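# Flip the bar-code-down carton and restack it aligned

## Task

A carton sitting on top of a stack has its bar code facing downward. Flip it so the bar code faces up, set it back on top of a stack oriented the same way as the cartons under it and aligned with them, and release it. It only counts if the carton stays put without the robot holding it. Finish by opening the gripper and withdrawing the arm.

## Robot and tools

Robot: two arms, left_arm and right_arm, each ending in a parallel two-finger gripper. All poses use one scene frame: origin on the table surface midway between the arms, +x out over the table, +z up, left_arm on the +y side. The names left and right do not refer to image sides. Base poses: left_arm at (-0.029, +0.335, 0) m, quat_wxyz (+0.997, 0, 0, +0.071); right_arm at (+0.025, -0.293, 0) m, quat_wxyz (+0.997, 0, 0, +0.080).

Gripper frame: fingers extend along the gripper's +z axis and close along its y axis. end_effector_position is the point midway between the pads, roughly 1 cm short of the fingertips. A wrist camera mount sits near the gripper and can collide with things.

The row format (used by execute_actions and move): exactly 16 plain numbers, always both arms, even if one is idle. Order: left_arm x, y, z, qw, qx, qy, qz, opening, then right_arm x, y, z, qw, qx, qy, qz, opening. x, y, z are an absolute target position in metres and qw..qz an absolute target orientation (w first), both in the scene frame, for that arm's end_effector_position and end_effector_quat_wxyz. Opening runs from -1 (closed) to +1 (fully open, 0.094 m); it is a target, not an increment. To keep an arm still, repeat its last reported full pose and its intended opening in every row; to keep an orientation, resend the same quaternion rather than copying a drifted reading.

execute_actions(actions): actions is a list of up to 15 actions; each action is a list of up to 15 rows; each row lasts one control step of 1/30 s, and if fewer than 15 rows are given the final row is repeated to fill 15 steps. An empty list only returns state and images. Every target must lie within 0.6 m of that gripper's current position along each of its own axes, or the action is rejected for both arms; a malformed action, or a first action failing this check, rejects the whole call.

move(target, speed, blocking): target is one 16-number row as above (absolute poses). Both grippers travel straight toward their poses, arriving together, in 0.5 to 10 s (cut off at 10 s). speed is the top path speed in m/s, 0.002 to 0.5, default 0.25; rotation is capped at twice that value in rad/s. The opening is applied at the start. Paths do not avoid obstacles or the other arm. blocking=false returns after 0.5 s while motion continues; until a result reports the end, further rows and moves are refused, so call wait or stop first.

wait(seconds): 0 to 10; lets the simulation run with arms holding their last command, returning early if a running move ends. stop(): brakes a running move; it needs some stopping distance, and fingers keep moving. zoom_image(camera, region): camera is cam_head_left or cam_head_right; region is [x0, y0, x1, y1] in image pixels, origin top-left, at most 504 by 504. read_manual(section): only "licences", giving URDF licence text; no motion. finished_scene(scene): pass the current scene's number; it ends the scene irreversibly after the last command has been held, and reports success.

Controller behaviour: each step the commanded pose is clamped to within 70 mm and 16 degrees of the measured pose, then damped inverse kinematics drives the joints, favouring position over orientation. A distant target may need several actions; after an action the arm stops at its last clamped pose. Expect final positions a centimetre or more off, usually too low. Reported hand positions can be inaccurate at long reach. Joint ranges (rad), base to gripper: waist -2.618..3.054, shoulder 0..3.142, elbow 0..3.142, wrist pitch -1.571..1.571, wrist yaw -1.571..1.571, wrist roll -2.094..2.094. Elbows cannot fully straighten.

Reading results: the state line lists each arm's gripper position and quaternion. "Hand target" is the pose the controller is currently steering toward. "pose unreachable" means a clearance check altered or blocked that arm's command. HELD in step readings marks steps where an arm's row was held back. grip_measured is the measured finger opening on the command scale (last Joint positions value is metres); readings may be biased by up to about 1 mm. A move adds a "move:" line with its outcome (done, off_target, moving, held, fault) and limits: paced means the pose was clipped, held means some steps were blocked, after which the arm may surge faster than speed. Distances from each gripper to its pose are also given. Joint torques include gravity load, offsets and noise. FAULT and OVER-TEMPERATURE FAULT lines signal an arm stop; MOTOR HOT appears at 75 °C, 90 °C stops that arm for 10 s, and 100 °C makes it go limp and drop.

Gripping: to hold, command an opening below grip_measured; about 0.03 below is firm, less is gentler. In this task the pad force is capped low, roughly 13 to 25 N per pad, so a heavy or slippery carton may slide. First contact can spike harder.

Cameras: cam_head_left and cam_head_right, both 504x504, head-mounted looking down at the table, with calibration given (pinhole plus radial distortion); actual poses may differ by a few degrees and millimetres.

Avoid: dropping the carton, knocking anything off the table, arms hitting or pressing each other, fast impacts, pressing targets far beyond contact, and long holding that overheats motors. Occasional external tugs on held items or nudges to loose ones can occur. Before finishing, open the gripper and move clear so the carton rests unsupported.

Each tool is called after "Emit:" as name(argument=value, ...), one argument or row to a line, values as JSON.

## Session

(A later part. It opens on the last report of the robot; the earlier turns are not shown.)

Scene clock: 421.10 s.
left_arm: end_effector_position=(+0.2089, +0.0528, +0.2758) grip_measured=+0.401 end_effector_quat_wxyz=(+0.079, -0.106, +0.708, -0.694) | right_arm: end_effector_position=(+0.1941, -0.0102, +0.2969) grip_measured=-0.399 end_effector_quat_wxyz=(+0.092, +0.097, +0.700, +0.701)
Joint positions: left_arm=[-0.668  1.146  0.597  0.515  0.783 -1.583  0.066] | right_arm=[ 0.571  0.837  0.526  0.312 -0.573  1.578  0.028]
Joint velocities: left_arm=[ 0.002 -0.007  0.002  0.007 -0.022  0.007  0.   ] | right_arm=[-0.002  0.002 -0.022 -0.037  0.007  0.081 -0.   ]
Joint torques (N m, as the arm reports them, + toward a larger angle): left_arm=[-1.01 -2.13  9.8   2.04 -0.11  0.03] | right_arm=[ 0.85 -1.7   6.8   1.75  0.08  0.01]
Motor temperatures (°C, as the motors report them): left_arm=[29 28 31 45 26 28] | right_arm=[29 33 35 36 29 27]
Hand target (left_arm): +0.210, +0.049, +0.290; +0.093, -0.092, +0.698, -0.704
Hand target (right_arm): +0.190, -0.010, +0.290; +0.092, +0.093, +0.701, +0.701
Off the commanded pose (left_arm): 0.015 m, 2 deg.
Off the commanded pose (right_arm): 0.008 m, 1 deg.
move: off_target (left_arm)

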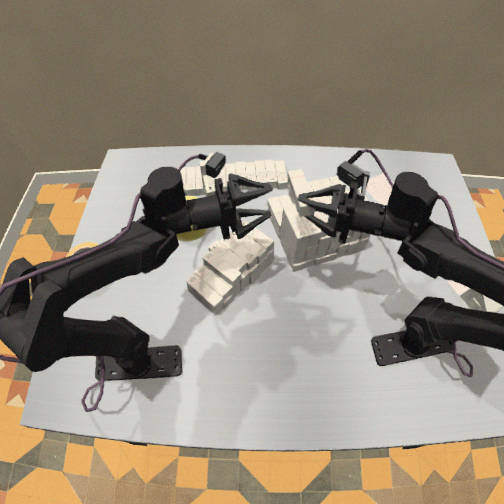

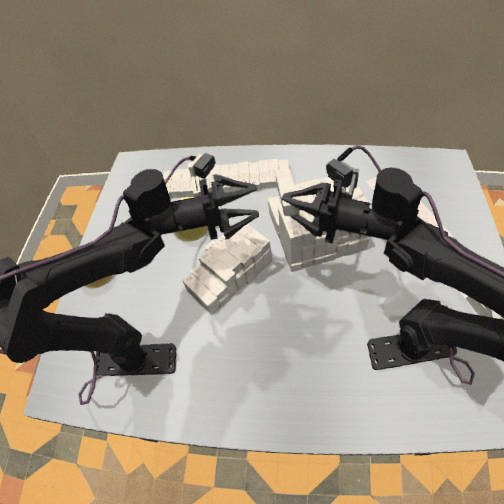

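Emit:
move(
  target=[0.220, 0.032, 0.307, 0.0923, -0.0923, 0.7011, -0.7011, 0.4, 0.19, -0.01, 0.29, 0.0923, 0.0923, 0.7011, 0.7011, -0.5],
  speed=0.1,
)

Emit:
zoom_image(
  camera="cam_head_left",
  region=[245, 145, 335, 235],
)

Emit:
zoom_image(
  camera="cam_head_right",
  region=[230, 145, 320, 235],
)

Scene clock: 457.83 s.
left_arm: end_effector_position=(+0.2191, +0.0360, +0.3016) grip_measured=+0.401 end_effector_quat_wxyz=(+0.088, -0.097, +0.701, -0.701) | right_arm: end_effector_position=(+0.1941, -0.0102, +0.2969) grip_measured=-0.399 end_effector_quat_wxyz=(+0.091, +0.097, +0.700, +0.701)
Joint positions: left_arm=[-0.708  1.2    0.708  0.491  0.743 -1.582  0.066] | right_arm=[ 0.571  0.837  0.526  0.312 -0.573  1.58   0.028]
Joint velocities: left_arm=[ 0.007  0.012 -0.007  0.037 -0.007  0.007 -0.   ] | right_arm=[-0.002  0.002  0.007 -0.022  0.007  0.037  0.001]
Joint torques (N m, as the arm reports them, + toward a larger angle): left_arm=[-1.06 -2.69  9.67  1.69 -0.12  0.12] | right_arm=[ 0.88 -1.81  6.94  1.72  0.06 -0.03]
Motor temperatures (°C, as the motors report them): left_arm=[29 28 32 46 26 28] | right_arm=[29 31 35 38 29 27]
Hand target (left_arm): +0.220, +0.032, +0.307; +0.092, -0.092, +0.701, -0.701
Hand target (right_arm): +0.190, -0.010, +0.290; +0.092, +0.092, +0.701, +0.701
Off the commanded pose (left_arm): 0.007 m, 1 deg.
Off the commanded pose (right_arm): 0.008 m, 1 deg.
move: done

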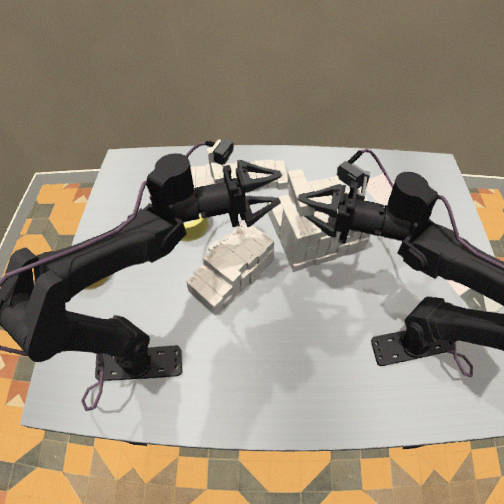

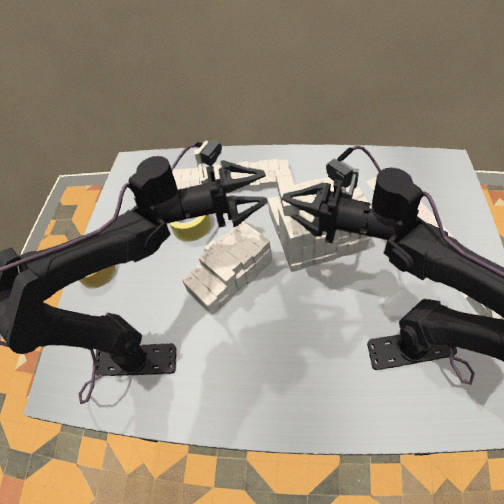

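Region (245, 145, 335, 235) of cam_head_left's 504x504 image, scaled by 5.600, with more detail than that image has.

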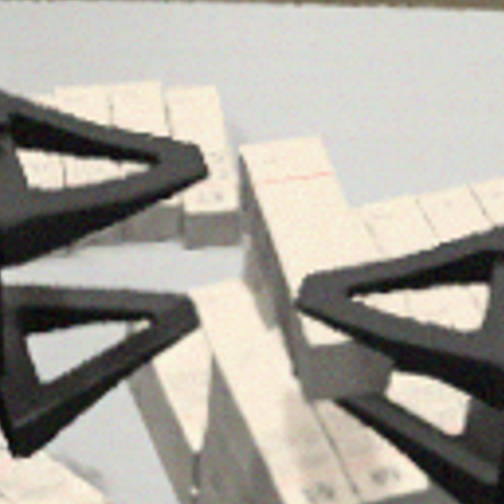

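Region (230, 145, 320, 235) of cam_head_right's 504x504 image, scaled by 5.600, with more detail than that image has.

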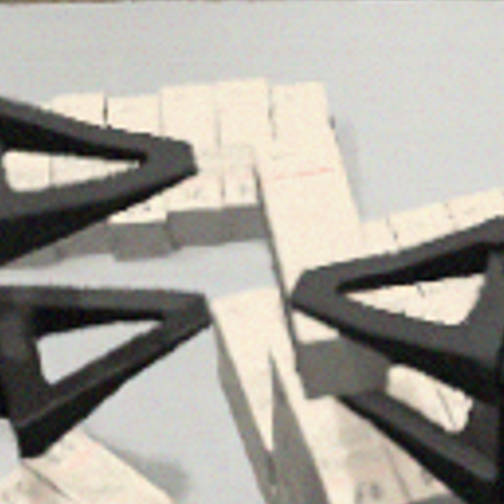

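Emit:
move(
  target=[0.230, -0.007, 0.296, 0.0923, -0.0923, 0.7011, -0.7011, 0.4, 0.19, -0.01, 0.29, 0.0923, 0.0923, 0.7011, 0.7011, -0.5],
  speed=0.08,
)

Emit:
zoom_image(
  camera="cam_head_left",
  region=[245, 145, 335, 235],
)

Emit:
zoom_image(
  camera="cam_head_right",
  region=[230, 145, 320, 235],
)

Scene clock: 467.33 s.
left_arm: end_effector_position=(+0.2286, -0.0022, +0.2802) grip_measured=+0.401 end_effector_quat_wxyz=(+0.076, -0.107, +0.713, -0.689) | right_arm: end_effector_position=(+0.1941, -0.0102, +0.2970) grip_measured=-0.399 end_effector_quat_wxyz=(+0.091, +0.098, +0.700, +0.702)
Joint positions: left_arm=[-0.808  1.348  0.761  0.538  0.645 -1.582  0.066] | right_arm=[ 0.571  0.837  0.526  0.312 -0.573  1.581  0.028]
Joint velocities: left_arm=[-0.012  0.012 -0.007 -0.037 -0.051 -0.022  0.   ] | right_arm=[ 0.017  0.002 -0.012  0.007 -0.007 -0.037 -0.   ]
Joint torques (N m, as the arm reports them, + toward a larger angle): left_arm=[-0.93 -3.8   9.86  2.17 -0.11  0.09] | right_arm=[ 0.97 -1.9   6.69  1.67  0.07 -0.09]
Motor temperatures (°C, as the motors report them): left_arm=[29 28 32 45 26 28] | right_arm=[29 31 35 39 29 27]
Hand target (left_arm): +0.230, -0.006, +0.296; +0.092, -0.093, +0.701, -0.701
Hand target (right_arm): +0.190, -0.010, +0.290; +0.092, +0.092, +0.701, +0.701
Off the commanded pose (left_arm): 0.017 m, 3 deg.
Off the commanded pose (right_arm): 0.008 m, 1 deg.
move: off_target (left_arm)

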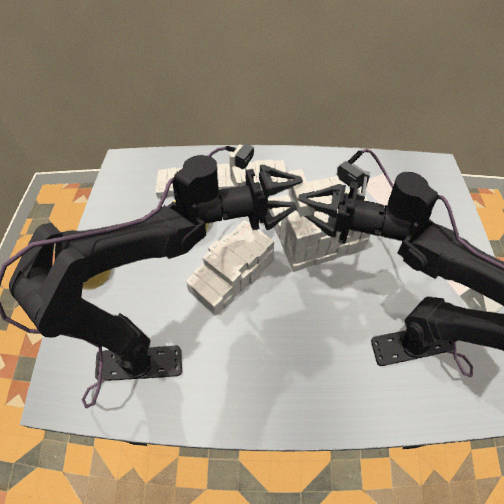

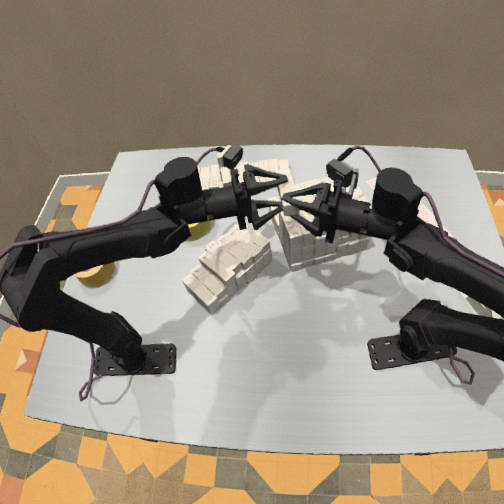

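Region (245, 145, 335, 235) of cam_head_left's 504x504 image, scaled by 5.600, with more detail than that image has.

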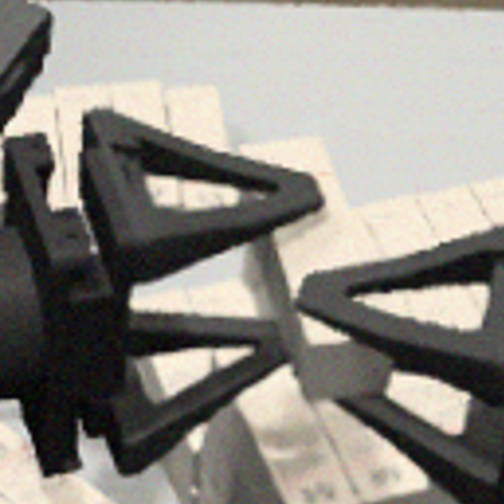

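Region (230, 145, 320, 235) of cam_head_right's 504x504 image, scaled by 5.600, with more detail than that image has.

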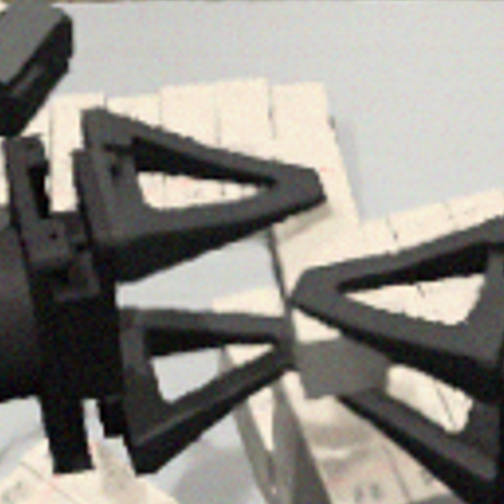

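Emit:
move(
  target=[0.230, -0.007, 0.301, 0.0923, -0.0923, 0.7011, -0.7011, 0.3, 0.19, -0.01, 0.29, 0.0923, 0.0923, 0.7011, 0.7011, -0.5],
  speed=0.06,
)

Scene clock: 475.40 s.
left_arm: end_effector_position=(+0.2305, -0.0030, +0.2881) grip_measured=+0.301 end_effector_quat_wxyz=(+0.082, -0.104, +0.708, -0.694) | right_arm: end_effector_position=(+0.1941, -0.0102, +0.2970) grip_measured=-0.399 end_effector_quat_wxyz=(+0.091, +0.098, +0.700, +0.702)
Joint positions: left_arm=[-0.808  1.348  0.778  0.54   0.642 -1.581  0.061] | right_arm=[ 0.571  0.837  0.526  0.312 -0.573  1.582  0.028]
Joint velocities: left_arm=[ 0.007 -0.012  0.002  0.007 -0.037 -0.022  0.001] | right_arm=[-0.002  0.017 -0.002 -0.007 -0.007  0.022 -0.001]
Joint torques (N m, as the arm reports them, + toward a larger angle): left_arm=[-1.01 -4.36  9.66  1.94 -0.16  0.13] | right_arm=[ 0.73 -1.73  6.81  1.74  0.08 -0.06]
Motor temperatures (°C, as the motors report them): left_arm=[29 28 33 46 26 28] | right_arm=[29 31 35 39 29 27]
Hand target (left_arm): +0.230, -0.007, +0.301; +0.093, -0.092, +0.701, -0.701
Hand target (right_arm): +0.190, -0.010, +0.290; +0.092, +0.092, +0.701, +0.701
Off the commanded pose (left_arm): 0.013 m, 2 deg.
Off the commanded pose (right_arm): 0.008 m, 1 deg.
move: off_target (left_arm)

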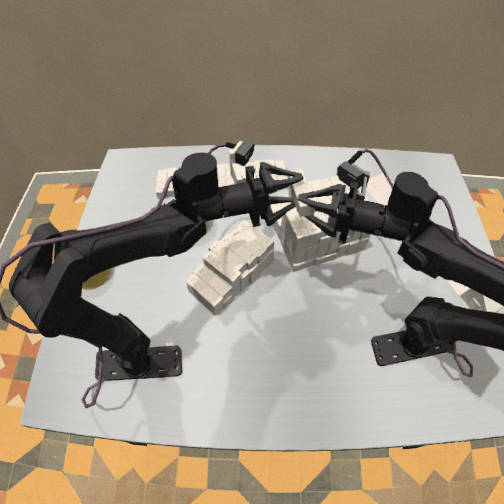

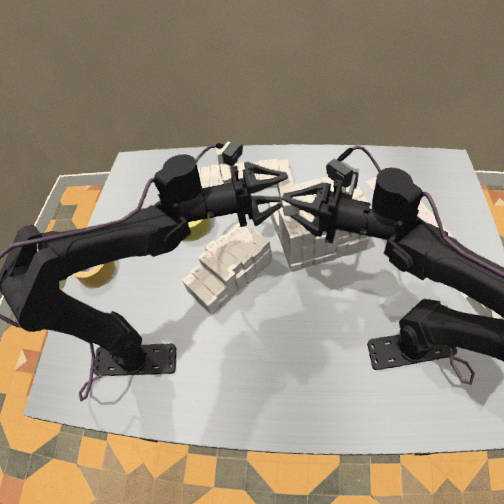

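Emit:
execute_actions(
  actions=[
    [[0.230,-0.007,0.302,0.0923,-0.0923,0.7011,-0.7011,0.25,0.19,-0.01,0.29,0.0923,0.0923,0.7011,0.7011,-0.5],[0.230,-0.007,0.303,0.0923,-0.0923,0.7011,-0.7011,0.2,0.19,-0.01,0.29,0.0923,0.0923,0.7011,0.7011,-0.5],[0.230,-0.007,0.304,0.0923,-0.0923,0.7011,-0.7011,0.15,0.19,-0.01,0.29,0.0923,0.0923,0.7011,0.7011,-0.5],[0.230,-0.007,0.304,0.0923,-0.0923,0.7011,-0.7011,0.1,0.19,-0.01,0.29,0.0923,0.0923,0.7011,0.7011,-0.5],[0.230,-0.007,0.304,0.0923,-0.0923,0.7011,-0.7011,0.05,0.19,-0.01,0.29,0.0923,0.0923,0.7011,0.7011,-0.5],[0.230,-0.007,0.304,0.0923,-0.0923,0.7011,-0.7011,0.0,0.19,-0.01,0.29,0.0923,0.0923,0.7011,0.7011,-0.5],[0.230,-0.007,0.304,0.0923,-0.0923,0.7011,-0.7011,-0.05,0.19,-0.01,0.29,0.0923,0.0923,0.7011,0.7011,-0.5],[0.230,-0.007,0.304,0.0923,-0.0923,0.7011,-0.7011,-0.1,0.19,-0.01,0.29,0.0923,0.0923,0.7011,0.7011,-0.5],[0.230,-0.007,0.304,0.0923,-0.0923,0.7011,-0.7011,-0.15,0.19,-0.01,0.29,0.0923,0.0923,0.7011,0.7011,-0.5],[0.230,-0.007,0.304,0.0923,-0.0923,0.7011,-0.7011,-0.2,0.19,-0.01,0.29,0.0923,0.0923,0.7011,0.7011,-0.5]],
  ],
)

Emit:
zoom_image(
  camera="cam_head_left",
  region=[245, 145, 335, 235],
)

Emit:
zoom_image(
  camera="cam_head_right",
  region=[230, 145, 320, 235],
)

Scene clock: 499.20 s.
left_arm: end_effector_position=(+0.2305, -0.0030, +0.2881) grip_measured=-0.199 end_effector_quat_wxyz=(+0.082, -0.104, +0.708, -0.694) | right_arm: end_effector_position=(+0.1941, -0.0102, +0.2970) grip_measured=-0.399 end_effector_quat_wxyz=(+0.091, +0.098, +0.700, +0.702)
Joint positions: left_arm=[-0.808  1.348  0.778  0.54   0.642 -1.581  0.038] | right_arm=[ 0.571  0.837  0.526  0.312 -0.573  1.582  0.028]
Joint velocities: left_arm=[ 0.002  0.007 -0.017  0.051 -0.037  0.037 -0.001] | right_arm=[-0.017 -0.007 -0.017 -0.037 -0.007  0.007  0.001]
Joint torques (N m, as the arm reports them, + toward a larger angle): left_arm=[-1.04 -4.49 10.54  1.81 -0.14  0.11] | right_arm=[ 0.8  -1.89  6.64  1.75  0.08 -0.08]
Motor temperatures (°C, as the motors report them): left_arm=[29 29 33 46 26 28] | right_arm=[29 31 34 40 29 27]
Hand target (left_arm): +0.229, -0.006, +0.304; +0.092, -0.092, +0.701, -0.701
Hand target (right_arm): +0.190, -0.010, +0.290; +0.092, +0.092, +0.701, +0.701
Off the commanded pose (left_arm): 0.016 m, 2 deg.
Off the commanded pose (right_arm): 0.008 m, 1 deg.
Step readings (end_effector_position):
0: left_arm (+0.2305, -0.0030, +0.2881) | right_arm (+0.1941, -0.0102, +0.2970)
1: left_arm (+0.2305, -0.0030, +0.2881) | right_arm (+0.1941, -0.0102, +0.2970)
2: left_arm (+0.2305, -0.0030, +0.2881) | right_arm (+0.1941, -0.0102, +0.2970)
4: left_arm (+0.2305, -0.0030, +0.2881) | right_arm (+0.1941, -0.0102, +0.2970)
8: left_arm (+0.2305, -0.0030, +0.2881) | right_arm (+0.1941, -0.0102, +0.2970)
15: end_effector_position above

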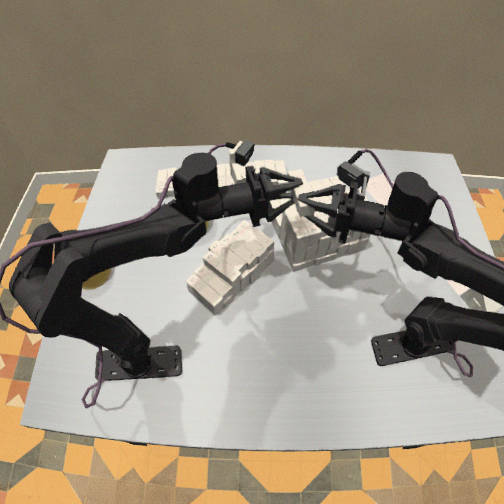

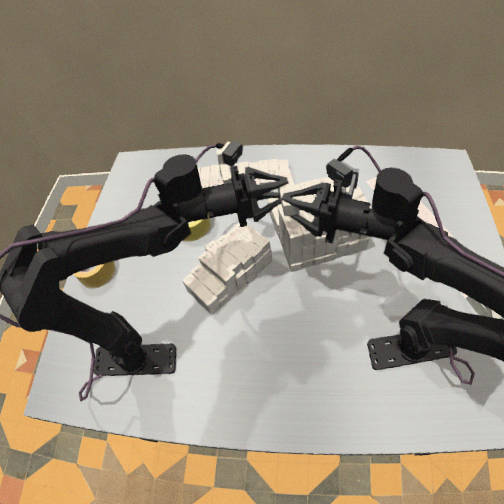

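Region (245, 145, 335, 235) of cam_head_left's 504x504 image, scaled by 5.600, with more detail than that image has.

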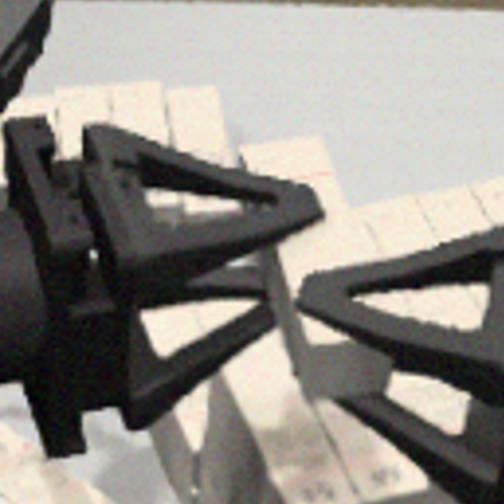

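Region (230, 145, 320, 235) of cam_head_right's 504x504 image, scaled by 5.600, with more detail than that image has.

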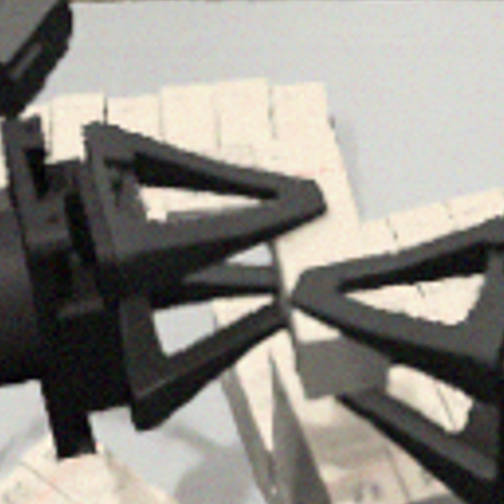

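Emit:
execute_actions(
  actions=[
    [[0.230,-0.007,0.302,0.0923,-0.0923,0.7011,-0.7011,-0.23,0.19,-0.01,0.29,0.0923,0.0923,0.7011,0.7011,-0.5],[0.230,-0.007,0.302,0.0923,-0.0923,0.7011,-0.7011,-0.26,0.19,-0.01,0.29,0.0923,0.0923,0.7011,0.7011,-0.5],[0.230,-0.007,0.302,0.0923,-0.0923,0.7011,-0.7011,-0.29,0.19,-0.01,0.29,0.0923,0.0923,0.7011,0.7011,-0.5],[0.230,-0.007,0.302,0.0923,-0.0923,0.7011,-0.7011,-0.32,0.19,-0.01,0.29,0.0923,0.0923,0.7011,0.7011,-0.5],[0.230,-0.007,0.302,0.0923,-0.0923,0.7011,-0.7011,-0.35,0.19,-0.01,0.29,0.0923,0.0923,0.7011,0.7011,-0.5],[0.230,-0.007,0.302,0.0923,-0.0923,0.7011,-0.7011,-0.38,0.19,-0.01,0.29,0.0923,0.0923,0.7011,0.7011,-0.5],[0.230,-0.007,0.302,0.0923,-0.0923,0.7011,-0.7011,-0.41,0.19,-0.01,0.29,0.0923,0.0923,0.7011,0.7011,-0.5],[0.230,-0.007,0.302,0.0923,-0.0923,0.7011,-0.7011,-0.44,0.19,-0.01,0.29,0.0923,0.0923,0.7011,0.7011,-0.5],[0.230,-0.007,0.302,0.0923,-0.0923,0.7011,-0.7011,-0.47,0.19,-0.01,0.29,0.0923,0.0923,0.7011,0.7011,-0.5],[0.230,-0.007,0.302,0.0923,-0.0923,0.7011,-0.7011,-0.5,0.19,-0.01,0.29,0.0923,0.0923,0.7011,0.7011,-0.5]],
  ],
)

Emit:
zoom_image(
  camera="cam_head_left",
  region=[245, 145, 335, 235],
)

Scene clock: 518.60 s.
left_arm: end_effector_position=(+0.2306, -0.0030, +0.2882) grip_measured=-0.393 end_effector_quat_wxyz=(+0.083, -0.103, +0.708, -0.693) | right_arm: end_effector_position=(+0.1940, -0.0104, +0.2947) grip_measured=-0.399 end_effector_quat_wxyz=(+0.091, +0.098, +0.700, +0.702)
Joint positions: left_arm=[-0.808  1.348  0.779  0.538  0.641 -1.579  0.029] | right_arm=[ 0.571  0.837  0.517  0.321 -0.573  1.582  0.028]
Joint velocities: left_arm=[-0.002  0.002  0.012 -0.051 -0.037  0.007 -0.001] | right_arm=[ 0.002 -0.002 -0.007  0.022  0.037  0.051 -0.   ]
Joint torques (N m, as the arm reports them, + toward a larger angle): left_arm=[-1.07 -4.37  9.99  1.9  -0.1   0.06] | right_arm=[ 1.01 -1.7   7.6   1.63  0.07 -0.06]
Motor temperatures (°C, as the motors report them): left_arm=[29 29 33 45 26 28] | right_arm=[29 31 34 41 29 27]
Hand target (left_arm): +0.230, -0.007, +0.302; +0.093, -0.092, +0.701, -0.701
Hand target (right_arm): +0.190, -0.010, +0.290; +0.092, +0.092, +0.701, +0.701
Off the commanded pose (left_arm): 0.014 m, 2 deg.
Off the commanded pose (right_arm): 0.006 m, 1 deg.
Step readings (end_effector_position):
0: left_arm (+0.2305, -0.0030, +0.2881) | right_arm (+0.1941, -0.0102, +0.2970)
1: left_arm (+0.2305, -0.0030, +0.2881) | right_arm (+0.1941, -0.0102, +0.2970)
2: left_arm (+0.2305, -0.0030, +0.2881) | right_arm (+0.1941, -0.0102, +0.2970)
4: left_arm (+0.2305, -0.0030, +0.2881) | right_arm (+0.1941, -0.0103, +0.2964)
8: left_arm (+0.2306, -0.0030, +0.2882) | right_arm (+0.1940, -0.0104, +0.2945)
15: end_effector_position above

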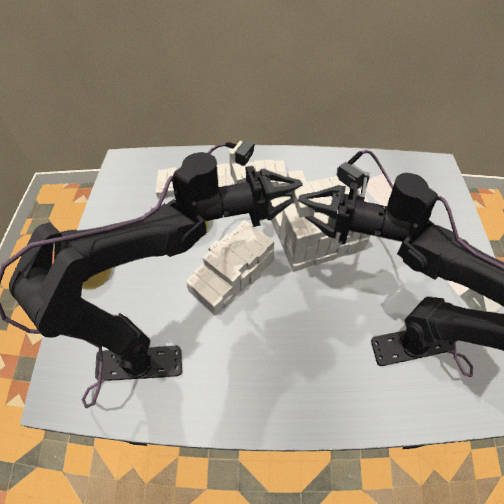

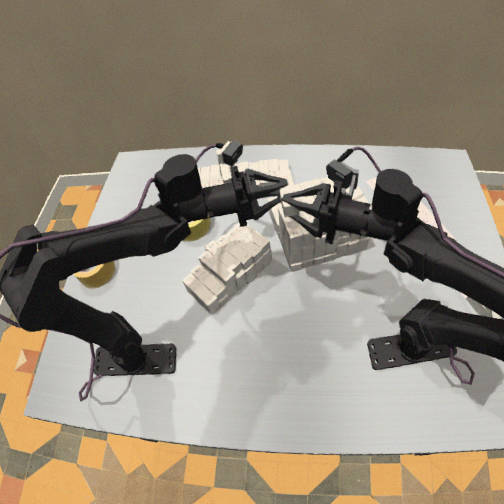

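Region (245, 145, 335, 235) of cam_head_left's 504x504 image, scaled by 5.600, with more detail than that image has.

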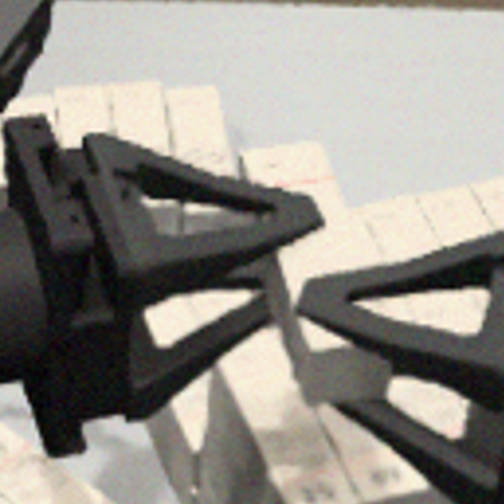

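Emit:
execute_actions(
  actions=[
    [[0.230,-0.007,0.302,0.0923,-0.0923,0.7011,-0.7011,-0.5,0.19,-0.01,0.29,0.0923,0.0923,0.7011,0.7011,-0.36],[0.230,-0.007,0.302,0.0923,-0.0923,0.7011,-0.7011,-0.5,0.19,-0.01,0.29,0.0923,0.0923,0.7011,0.7011,-0.28],[0.230,-0.007,0.302,0.0923,-0.0923,0.7011,-0.7011,-0.5,0.19,-0.01,0.29,0.0923,0.0923,0.7011,0.7011,-0.15],[0.230,-0.007,0.302,0.0923,-0.0923,0.7011,-0.7011,-0.5,0.19,-0.01,0.29,0.0923,0.0923,0.7011,0.7011,0.0],[0.230,-0.007,0.302,0.0923,-0.0923,0.7011,-0.7011,-0.5,0.19,-0.01,0.29,0.0923,0.0923,0.7011,0.7011,0.15],[0.230,-0.007,0.302,0.0923,-0.0923,0.7011,-0.7011,-0.5,0.19,-0.01,0.29,0.0923,0.0923,0.7011,0.7011,0.3],[0.230,-0.007,0.302,0.0923,-0.0923,0.7011,-0.7011,-0.5,0.19,-0.012,0.29,0.0923,0.0923,0.7011,0.7011,0.4],[0.230,-0.007,0.302,0.0923,-0.0923,0.7011,-0.7011,-0.5,0.189,-0.016,0.29,0.0923,0.0923,0.7011,0.7011,0.4],[0.230,-0.007,0.302,0.0923,-0.0923,0.7011,-0.7011,-0.5,0.187,-0.022,0.29,0.0923,0.0923,0.7011,0.7011,0.4],[0.230,-0.007,0.302,0.0923,-0.0923,0.7011,-0.7011,-0.5,0.185,-0.029,0.29,0.0923,0.0923,0.7011,0.7011,0.4],[0.230,-0.007,0.302,0.0923,-0.0923,0.7011,-0.7011,-0.5,0.183,-0.036,0.29,0.0923,0.0923,0.7011,0.7011,0.4],[0.230,-0.007,0.302,0.0923,-0.0923,0.7011,-0.7011,-0.5,0.181,-0.043,0.29,0.0923,0.0923,0.7011,0.7011,0.4],[0.230,-0.007,0.302,0.0923,-0.0923,0.7011,-0.7011,-0.5,0.179,-0.050,0.29,0.0923,0.0923,0.7011,0.7011,0.4],[0.230,-0.007,0.302,0.0923,-0.0923,0.7011,-0.7011,-0.5,0.177,-0.057,0.29,0.0923,0.0923,0.7011,0.7011,0.4],[0.230,-0.007,0.302,0.0923,-0.0923,0.7011,-0.7011,-0.5,0.176,-0.062,0.29,0.0923,0.0923,0.7011,0.7011,0.4]],
  ],
)

Emit:
wait(
  seconds=0,
)

Emit:
zoom_image(
  camera="cam_head_left",
  region=[245, 145, 345, 245],
)

Scene clock: 539.47 s.
left_arm: end_effector_position=(+0.2306, -0.0030, +0.2882) grip_measured=-0.393 end_effector_quat_wxyz=(+0.083, -0.103, +0.708, -0.693) | right_arm: end_effector_position=(+0.1899, -0.0437, +0.2990) grip_measured=+0.399 end_effector_quat_wxyz=(+0.112, +0.101, +0.689, +0.709)
Joint positions: left_arm=[-0.808  1.348  0.779  0.538  0.641 -1.579  0.029] | right_arm=[ 0.448  0.681  0.466  0.252 -0.66   1.582  0.066]
Joint velocities: left_arm=[-0.002 -0.017  0.002 -0.022  0.066 -0.022 -0.   ] | right_arm=[-0.828 -0.886 -0.173 -0.388 -0.637 -0.022  0.   ]
Joint torques (N m, as the arm reports them, + toward a larger angle): left_arm=[-1.05 -4.24  9.82  1.9  -0.12  0.09] | right_arm=[-0.34 -1.67  7.88  1.5   0.04  0.  ]
Motor temperatures (°C, as the motors report them): left_arm=[29 29 33 45 26 28] | right_arm=[29 31 35 41 29 27]
Hand target (left_arm): +0.230, -0.007, +0.302; +0.092, -0.092, +0.701, -0.701
Hand target (right_arm): +0.178, -0.055, +0.290; +0.096, +0.094, +0.698, +0.703
Off the commanded pose (left_arm): 0.014 m, 2 deg.
Off the commanded pose (right_arm): 0.025 m, 3 deg.
Step readings (end_effector_position):
0: left_arm (+0.2306, -0.0030, +0.2882) | right_arm (+0.1940, -0.0104, +0.2947)
1: left_arm (+0.2306, -0.0030, +0.2882) | right_arm (+0.1940, -0.0104, +0.2947)
2: left_arm (+0.2306, -0.0030, +0.2882) | right_arm (+0.1940, -0.0104, +0.2948)
4: left_arm (+0.2306, -0.0030, +0.2882) | right_arm (+0.1940, -0.0104, +0.2950)
8: left_arm (+0.2306, -0.0030, +0.2882) | right_arm (+0.1938, -0.0103, +0.2950)
15: end_effector_position above

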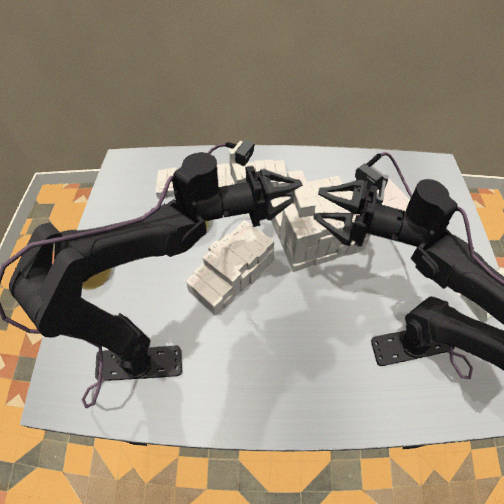

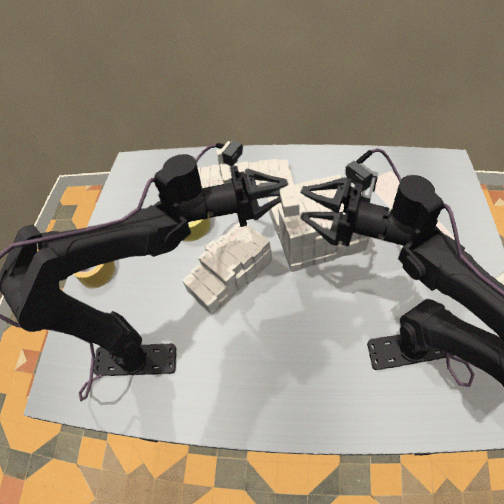

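Scene clock: 539.47 s.
left_arm: end_effector_position=(+0.2306, -0.0030, +0.2882) grip_measured=-0.393 end_effector_quat_wxyz=(+0.083, -0.103, +0.708, -0.693) | right_arm: end_effector_position=(+0.1899, -0.0437, +0.2990) grip_measured=+0.399 end_effector_quat_wxyz=(+0.112, +0.101, +0.689, +0.709)
Joint positions: left_arm=[-0.808  1.348  0.779  0.538  0.641 -1.579  0.029] | right_arm=[ 0.448  0.681  0.466  0.252 -0.66   1.582  0.066]
Joint velocities: left_arm=[-0.002 -0.017  0.002 -0.022  0.066 -0.022 -0.   ] | right_arm=[-0.828 -0.886 -0.173 -0.388 -0.637 -0.022  0.   ]
Joint torques (N m, as the arm reports them, + toward a larger angle): left_arm=[-1.05 -4.24  9.82  1.9  -0.12  0.09] | right_arm=[-0.34 -1.67  7.88  1.5   0.04  0.  ]
Motor temperatures (°C, as the motors report them): left_arm=[29 29 33 45 26 28] | right_arm=[29 31 35 41 29 27]
Hand target (left_arm): +0.230, -0.007, +0.302; +0.092, -0.092, +0.701, -0.701
Hand target (right_arm): +0.178, -0.055, +0.290; +0.096, +0.094, +0.698, +0.703
Off the commanded pose (left_arm): 0.014 m, 2 deg.
Off the commanded pose (right_arm): 0.025 m, 3 deg.

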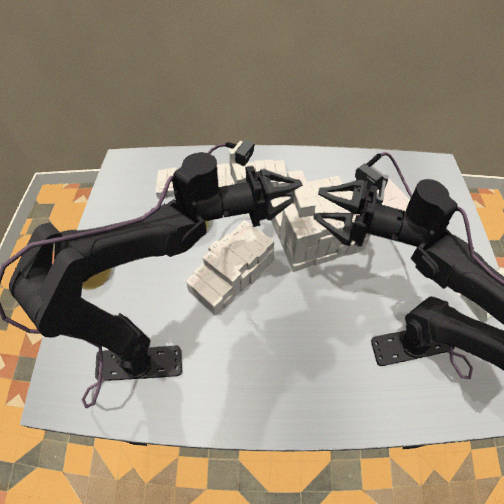

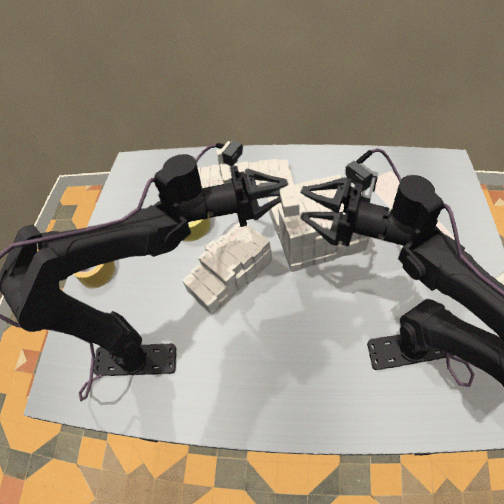

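Region (245, 145, 345, 245) of cam_head_left's 504x504 image, scaled by 5.040, with more detail than that image has.

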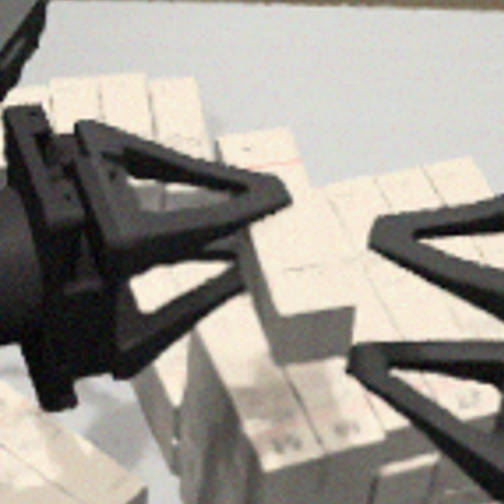

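Emit:
move(
  target=[0.194, 0.166, 0.14, 0, -0.4067, 0.9135, 0, -0.5, 0.33, -0.29, 0.30, 0.5, 0.5, 0.5, 0.5, 0.4],
  speed=0.33,
)

Emit:
zoom_image(
  camera="cam_head_left",
  region=[175, 210, 285, 320],
)

Emit:
zoom_image(
  camera="cam_head_right",
  region=[175, 210, 285, 320],
)

Scene clock: 562.13 s.
left_arm: end_effector_position=(+0.1922, +0.1634, +0.1317) grip_measured=-0.392 end_effector_quat_wxyz=(-0.019, -0.405, +0.914, -0.003) | right_arm: end_effector_position=(+0.3272, -0.2865, +0.2923) grip_measured=+0.399 end_effector_quat_wxyz=(+0.494, +0.498, +0.504, +0.505)
Joint positions: left_arm=[-0.783  1.615  1.366 -1.335  0.036 -1.476  0.029] | right_arm=[-0.139  0.606  0.461  0.142  0.004  1.575  0.066]
Joint velocities: left_arm=[ 0.012 -0.007  0.002 -0.081 -0.037 -0.022  0.   ] | right_arm=[ 0.007 -0.002 -0.007  0.007  0.037 -0.007  0.001]
Joint torques (N m, as the arm reports them, + toward a larger angle): left_arm=[-0.05 -5.35  8.98  0.14 -0.2  -0.07] | right_arm=[-0.44  1.96 11.42  1.74  0.07 -0.08]
Motor temperatures (°C, as the motors report them): left_arm=[29 29 34 45 26 28] | right_arm=[29 30 35 41 29 27]
Hand target (left_arm): +0.195, +0.165, +0.140; -0.010, -0.408, +0.913, -0.003
Hand target (right_arm): +0.329, -0.291, +0.301; +0.505, +0.495, +0.499, +0.501
Off the commanded pose (left_arm): 0.009 m, 2 deg.
Off the commanded pose (right_arm): 0.009 m, 1 deg.
move: done

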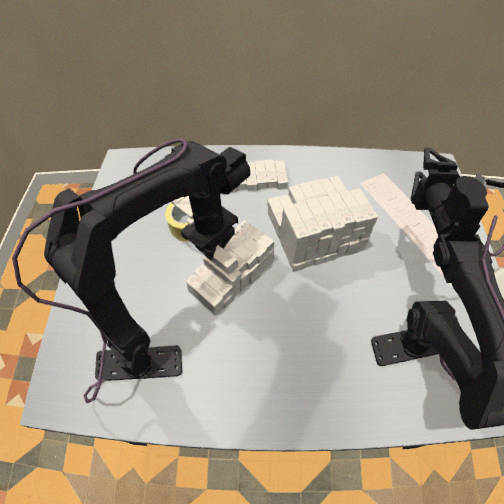

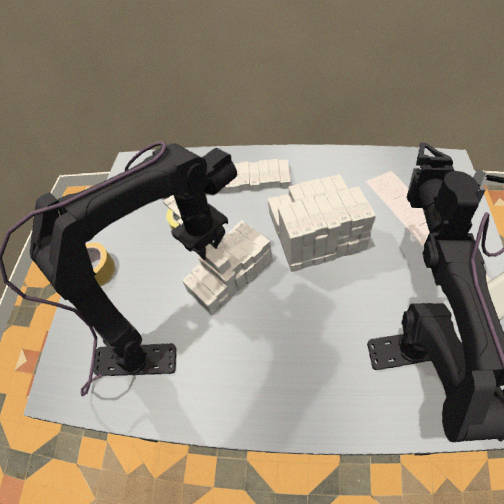

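Region (175, 210, 285, 320) of cam_head_left's 504x504 image, scaled by 4.582, with more detail than that image has.

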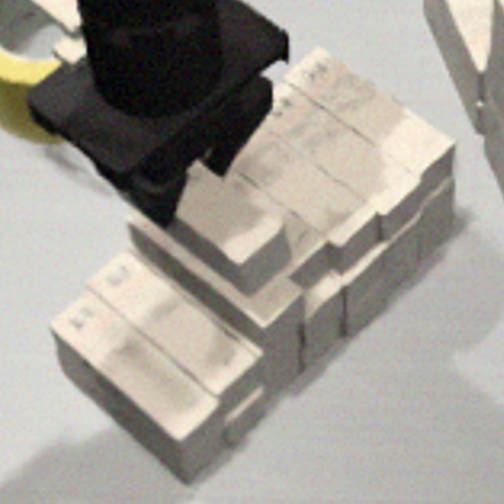

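Region (175, 210, 285, 320) of cam_head_right's 504x504 image, scaled by 4.582, with more detail than that image has.

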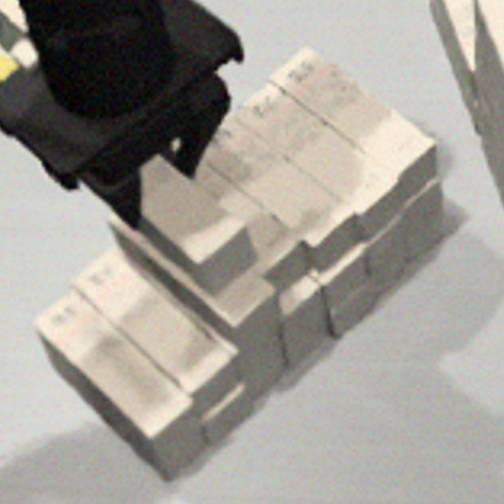

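Emit:
move(
  target=[0.187, 0.157, 0.116, 0, -0.4067, 0.9135, 0, -0.5, 0.33, -0.29, 0.30, 0.5, 0.5, 0.5, 0.5, 0.4],
  speed=0.05,
)

Emit:
zoom_image(
  camera="cam_head_left",
  region=[195, 235, 255, 295],
)

Emit:
zoom_image(
  camera="cam_head_right",
  region=[190, 235, 250, 295],
)

Scene clock: 578.03 s.
left_arm: end_effector_position=(+0.1850, +0.1587, +0.1155) grip_measured=-0.392 end_effector_quat_wxyz=(-0.012, -0.408, +0.913, +0.006) | right_arm: end_effector_position=(+0.3272, -0.2875, +0.2927) grip_measured=+0.399 end_effector_quat_wxyz=(+0.496, +0.499, +0.502, +0.504)
Joint positions: left_arm=[-0.824  1.615  1.302 -1.278  0.016 -1.524  0.029] | right_arm=[-0.139  0.606  0.461  0.144  0.009  1.576  0.066]
Joint velocities: left_arm=[-0.012 -0.007 -0.002 -0.022 -0.022 -0.022  0.001] | right_arm=[ 0.002  0.002  0.002 -0.066 -0.095 -0.022  0.001]
Joint torques (N m, as the arm reports them, + toward a larger angle): left_arm=[-0.95 -5.73  5.44  0.48 -0.2  -0.1 ] | right_arm=[-0.3   2.13 11.9   1.58  0.12 -0.03]
Motor temperatures (°C, as the motors report them): left_arm=[29 30 33 42 26 28] | right_arm=[29 30 37 42 29 27]
Hand target (left_arm): +0.187, +0.157, +0.116; -0.001, -0.407, +0.914, +0.000
Hand target (right_arm): +0.330, -0.290, +0.300; +0.500, +0.500, +0.500, +0.500
Off the commanded pose (left_arm): 0.003 m, 2 deg.
Off the commanded pose (right_arm): 0.008 m, 1 deg.
move: done

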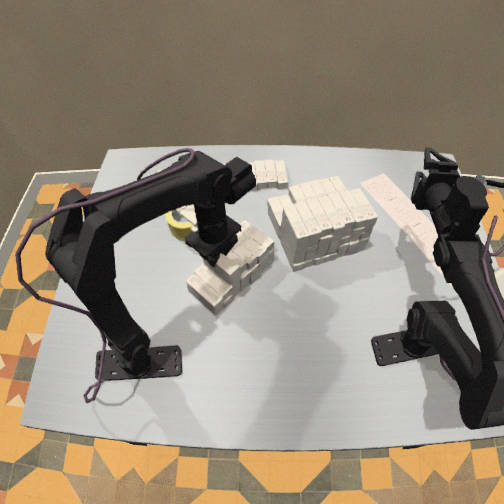

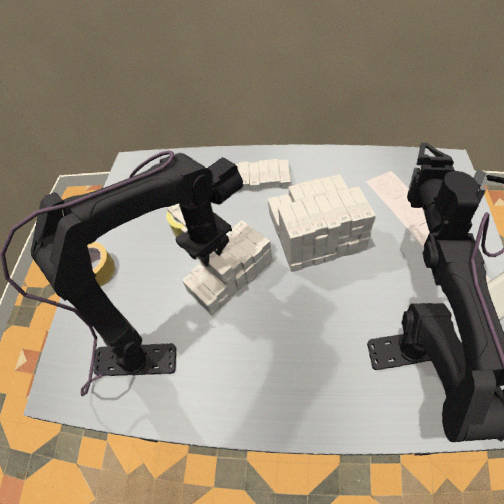

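Region (195, 235, 255, 295) of cam_head_left's 504x504 image, scaled by 8.400, with more detail than that image has.

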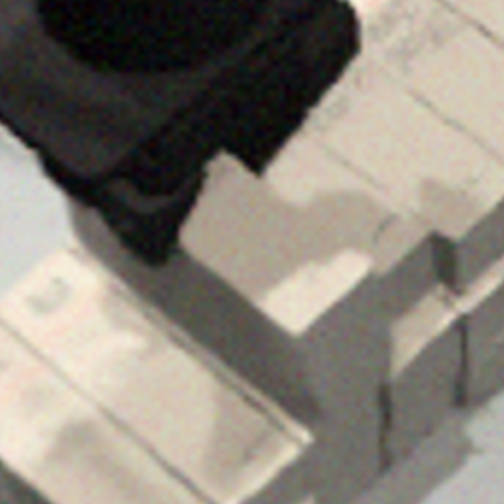

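Region (190, 235, 250, 295) of cam_head_right's 504x504 image, scaled by 8.400, with more detail than that image has.

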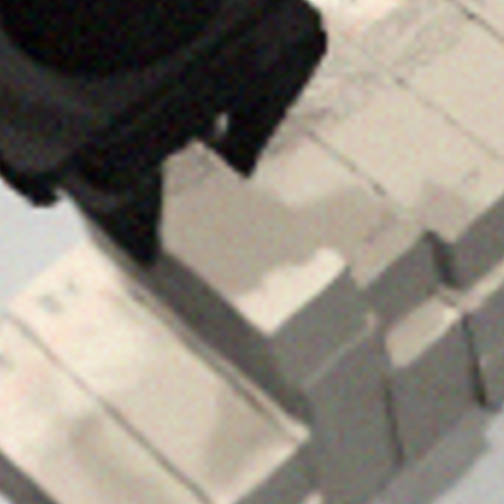

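Emit:
move(
  target=[0.1895, 0.1545, 0.112, 0, -0.4067, 0.9135, 0, -0.5, 0.33, -0.29, 0.30, 0.5, 0.5, 0.5, 0.5, 0.4],
  speed=0.02,
)

Emit:
zoom_image(
  camera="cam_head_left",
  region=[195, 235, 255, 295],
)

Emit:
zoom_image(
  camera="cam_head_right",
  region=[190, 235, 250, 295],
)

Scene clock: 602.27 s.
left_arm: end_effector_position=(+0.1882, +0.1564, +0.1155) grip_measured=-0.392 end_effector_quat_wxyz=(-0.008, -0.409, +0.912, -0.001) | right_arm: end_effector_position=(+0.3272, -0.2876, +0.2927) grip_measured=+0.399 end_effector_quat_wxyz=(+0.495, +0.499, +0.501, +0.504)
Joint positions: left_arm=[-0.824  1.615  1.302 -1.263  0.015 -1.526  0.029] | right_arm=[-0.139  0.606  0.461  0.144  0.01   1.577  0.066]
Joint velocities: left_arm=[ 0.002  0.017 -0.002 -0.095  0.007  0.037 -0.   ] | right_arm=[ 0.017  0.002 -0.017 -0.007  0.022 -0.022  0.   ]
Joint torques (N m, as the arm reports them, + toward a larger angle): left_arm=[-1.06 -4.91  5.3   0.53 -0.19 -0.03] | right_arm=[-0.43  2.31 12.14  1.6   0.11 -0.02]
Motor temperatures (°C, as the motors report them): left_arm=[29 30 32 40 26 28] | right_arm=[29 30 38 42 29 27]
Hand target (left_arm): +0.189, +0.155, +0.112; -0.000, -0.407, +0.914, +0.000
Hand target (right_arm): +0.330, -0.290, +0.300; +0.500, +0.500, +0.500, +0.500
Off the commanded pose (left_arm): 0.004 m, 1 deg.
Off the commanded pose (right_arm): 0.008 m, 1 deg.
move: done

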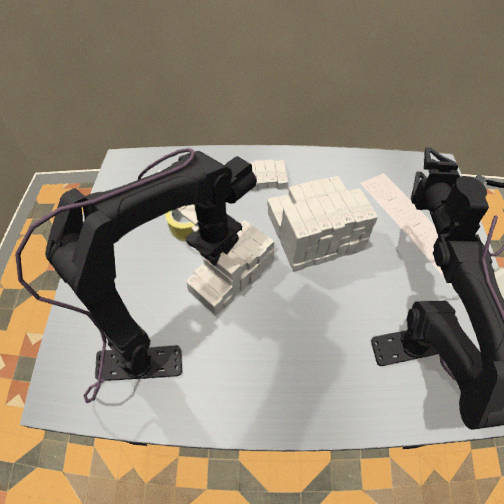

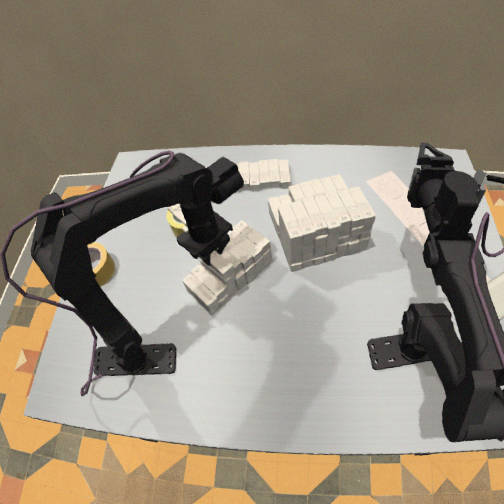

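Region (195, 235, 255, 295) of cam_head_left's 504x504 image, scaled by 8.400, with more detail than that image has.

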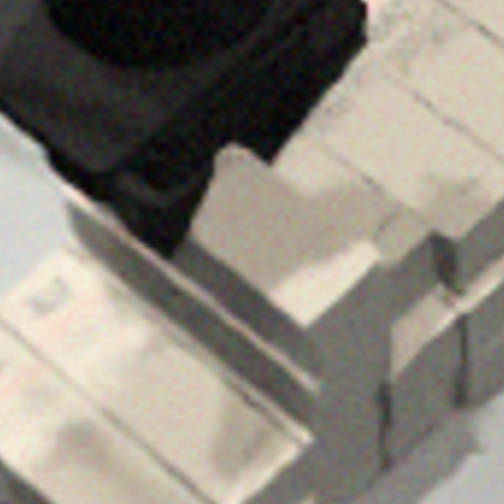

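Region (190, 235, 250, 295) of cam_head_right's 504x504 image, scaled by 8.400, with more detail than that image has.

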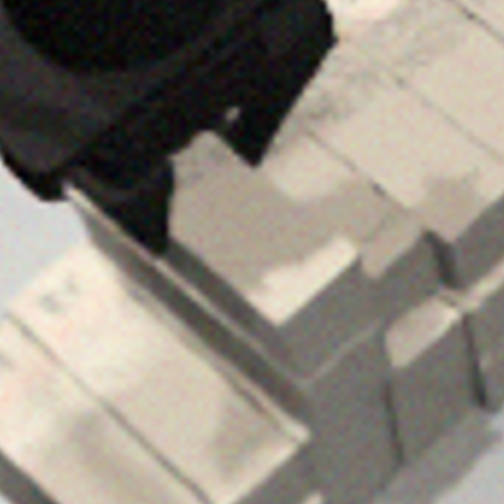

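Emit:
move(
  target=[0.1895, 0.1545, 0.106, 0, -0.4067, 0.9135, 0, -0.5, 0.33, -0.29, 0.30, 0.5, 0.5, 0.5, 0.5, 0.4],
  speed=0.02,
)

Emit:
zoom_image(
  camera="cam_head_left",
  region=[195, 235, 255, 295],
)

Emit:
zoom_image(
  camera="cam_head_right",
  region=[190, 235, 250, 295],
)

Scene clock: 615.23 s.
left_arm: end_effector_position=(+0.1876, +0.1571, +0.1109) grip_measured=-0.394 end_effector_quat_wxyz=(-0.008, -0.410, +0.912, +0.000) | right_arm: end_effector_position=(+0.3272, -0.2876, +0.2927) grip_measured=+0.399 end_effector_quat_wxyz=(+0.495, +0.499, +0.501, +0.504)
Joint positions: left_arm=[-0.824  1.615  1.284 -1.246  0.014 -1.527  0.028] | right_arm=[-0.139  0.606  0.461  0.144  0.01   1.578  0.066]
Joint velocities: left_arm=[ 0.002  0.002 -0.002  0.081  0.022 -0.007 -0.   ] | right_arm=[ 0.002 -0.022  0.007  0.007  0.037 -0.007 -0.   ]
Joint torques (N m, as the arm reports them, + toward a larger angle): left_arm=[-1.02 -4.77  4.97  0.57 -0.19 -0.06] | right_arm=[-0.13  2.32 12.21  1.58  0.09 -0.08]
Motor temperatures (°C, as the motors report them): left_arm=[29 30 31 40 26 28] | right_arm=[29 30 39 42 29 27]
Hand target (left_arm): +0.189, +0.155, +0.106; -0.000, -0.407, +0.914, +0.000
Hand target (right_arm): +0.330, -0.290, +0.300; +0.500, +0.500, +0.500, +0.500
Off the commanded pose (left_arm): 0.006 m, 1 deg.
Off the commanded pose (right_arm): 0.008 m, 1 deg.
move: done

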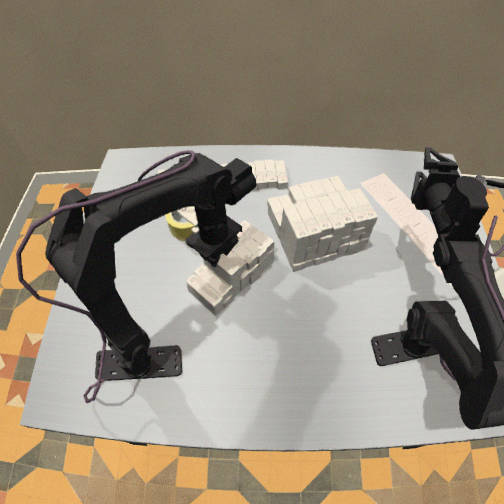

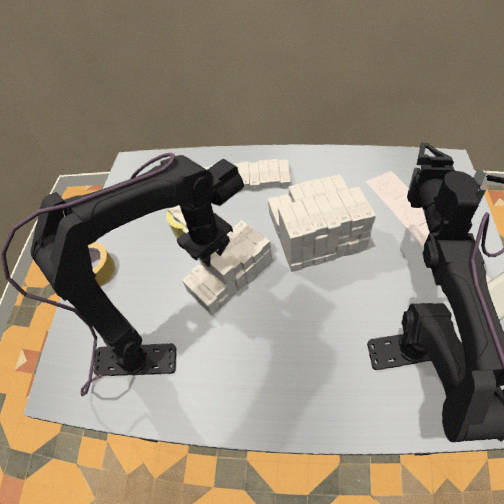

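Region (195, 235, 255, 295) of cam_head_left's 504x504 image, scaled by 8.400, with more detail than that image has.

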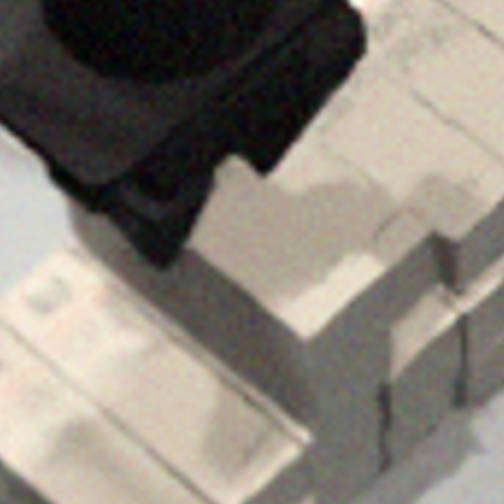

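Region (190, 235, 250, 295) of cam_head_right's 504x504 image, scaled by 8.400, with more detail than that image has.

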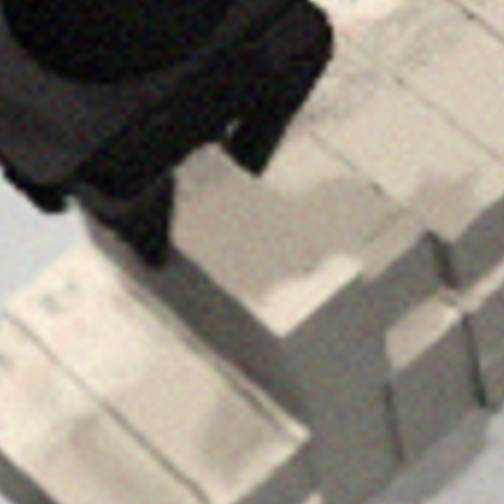

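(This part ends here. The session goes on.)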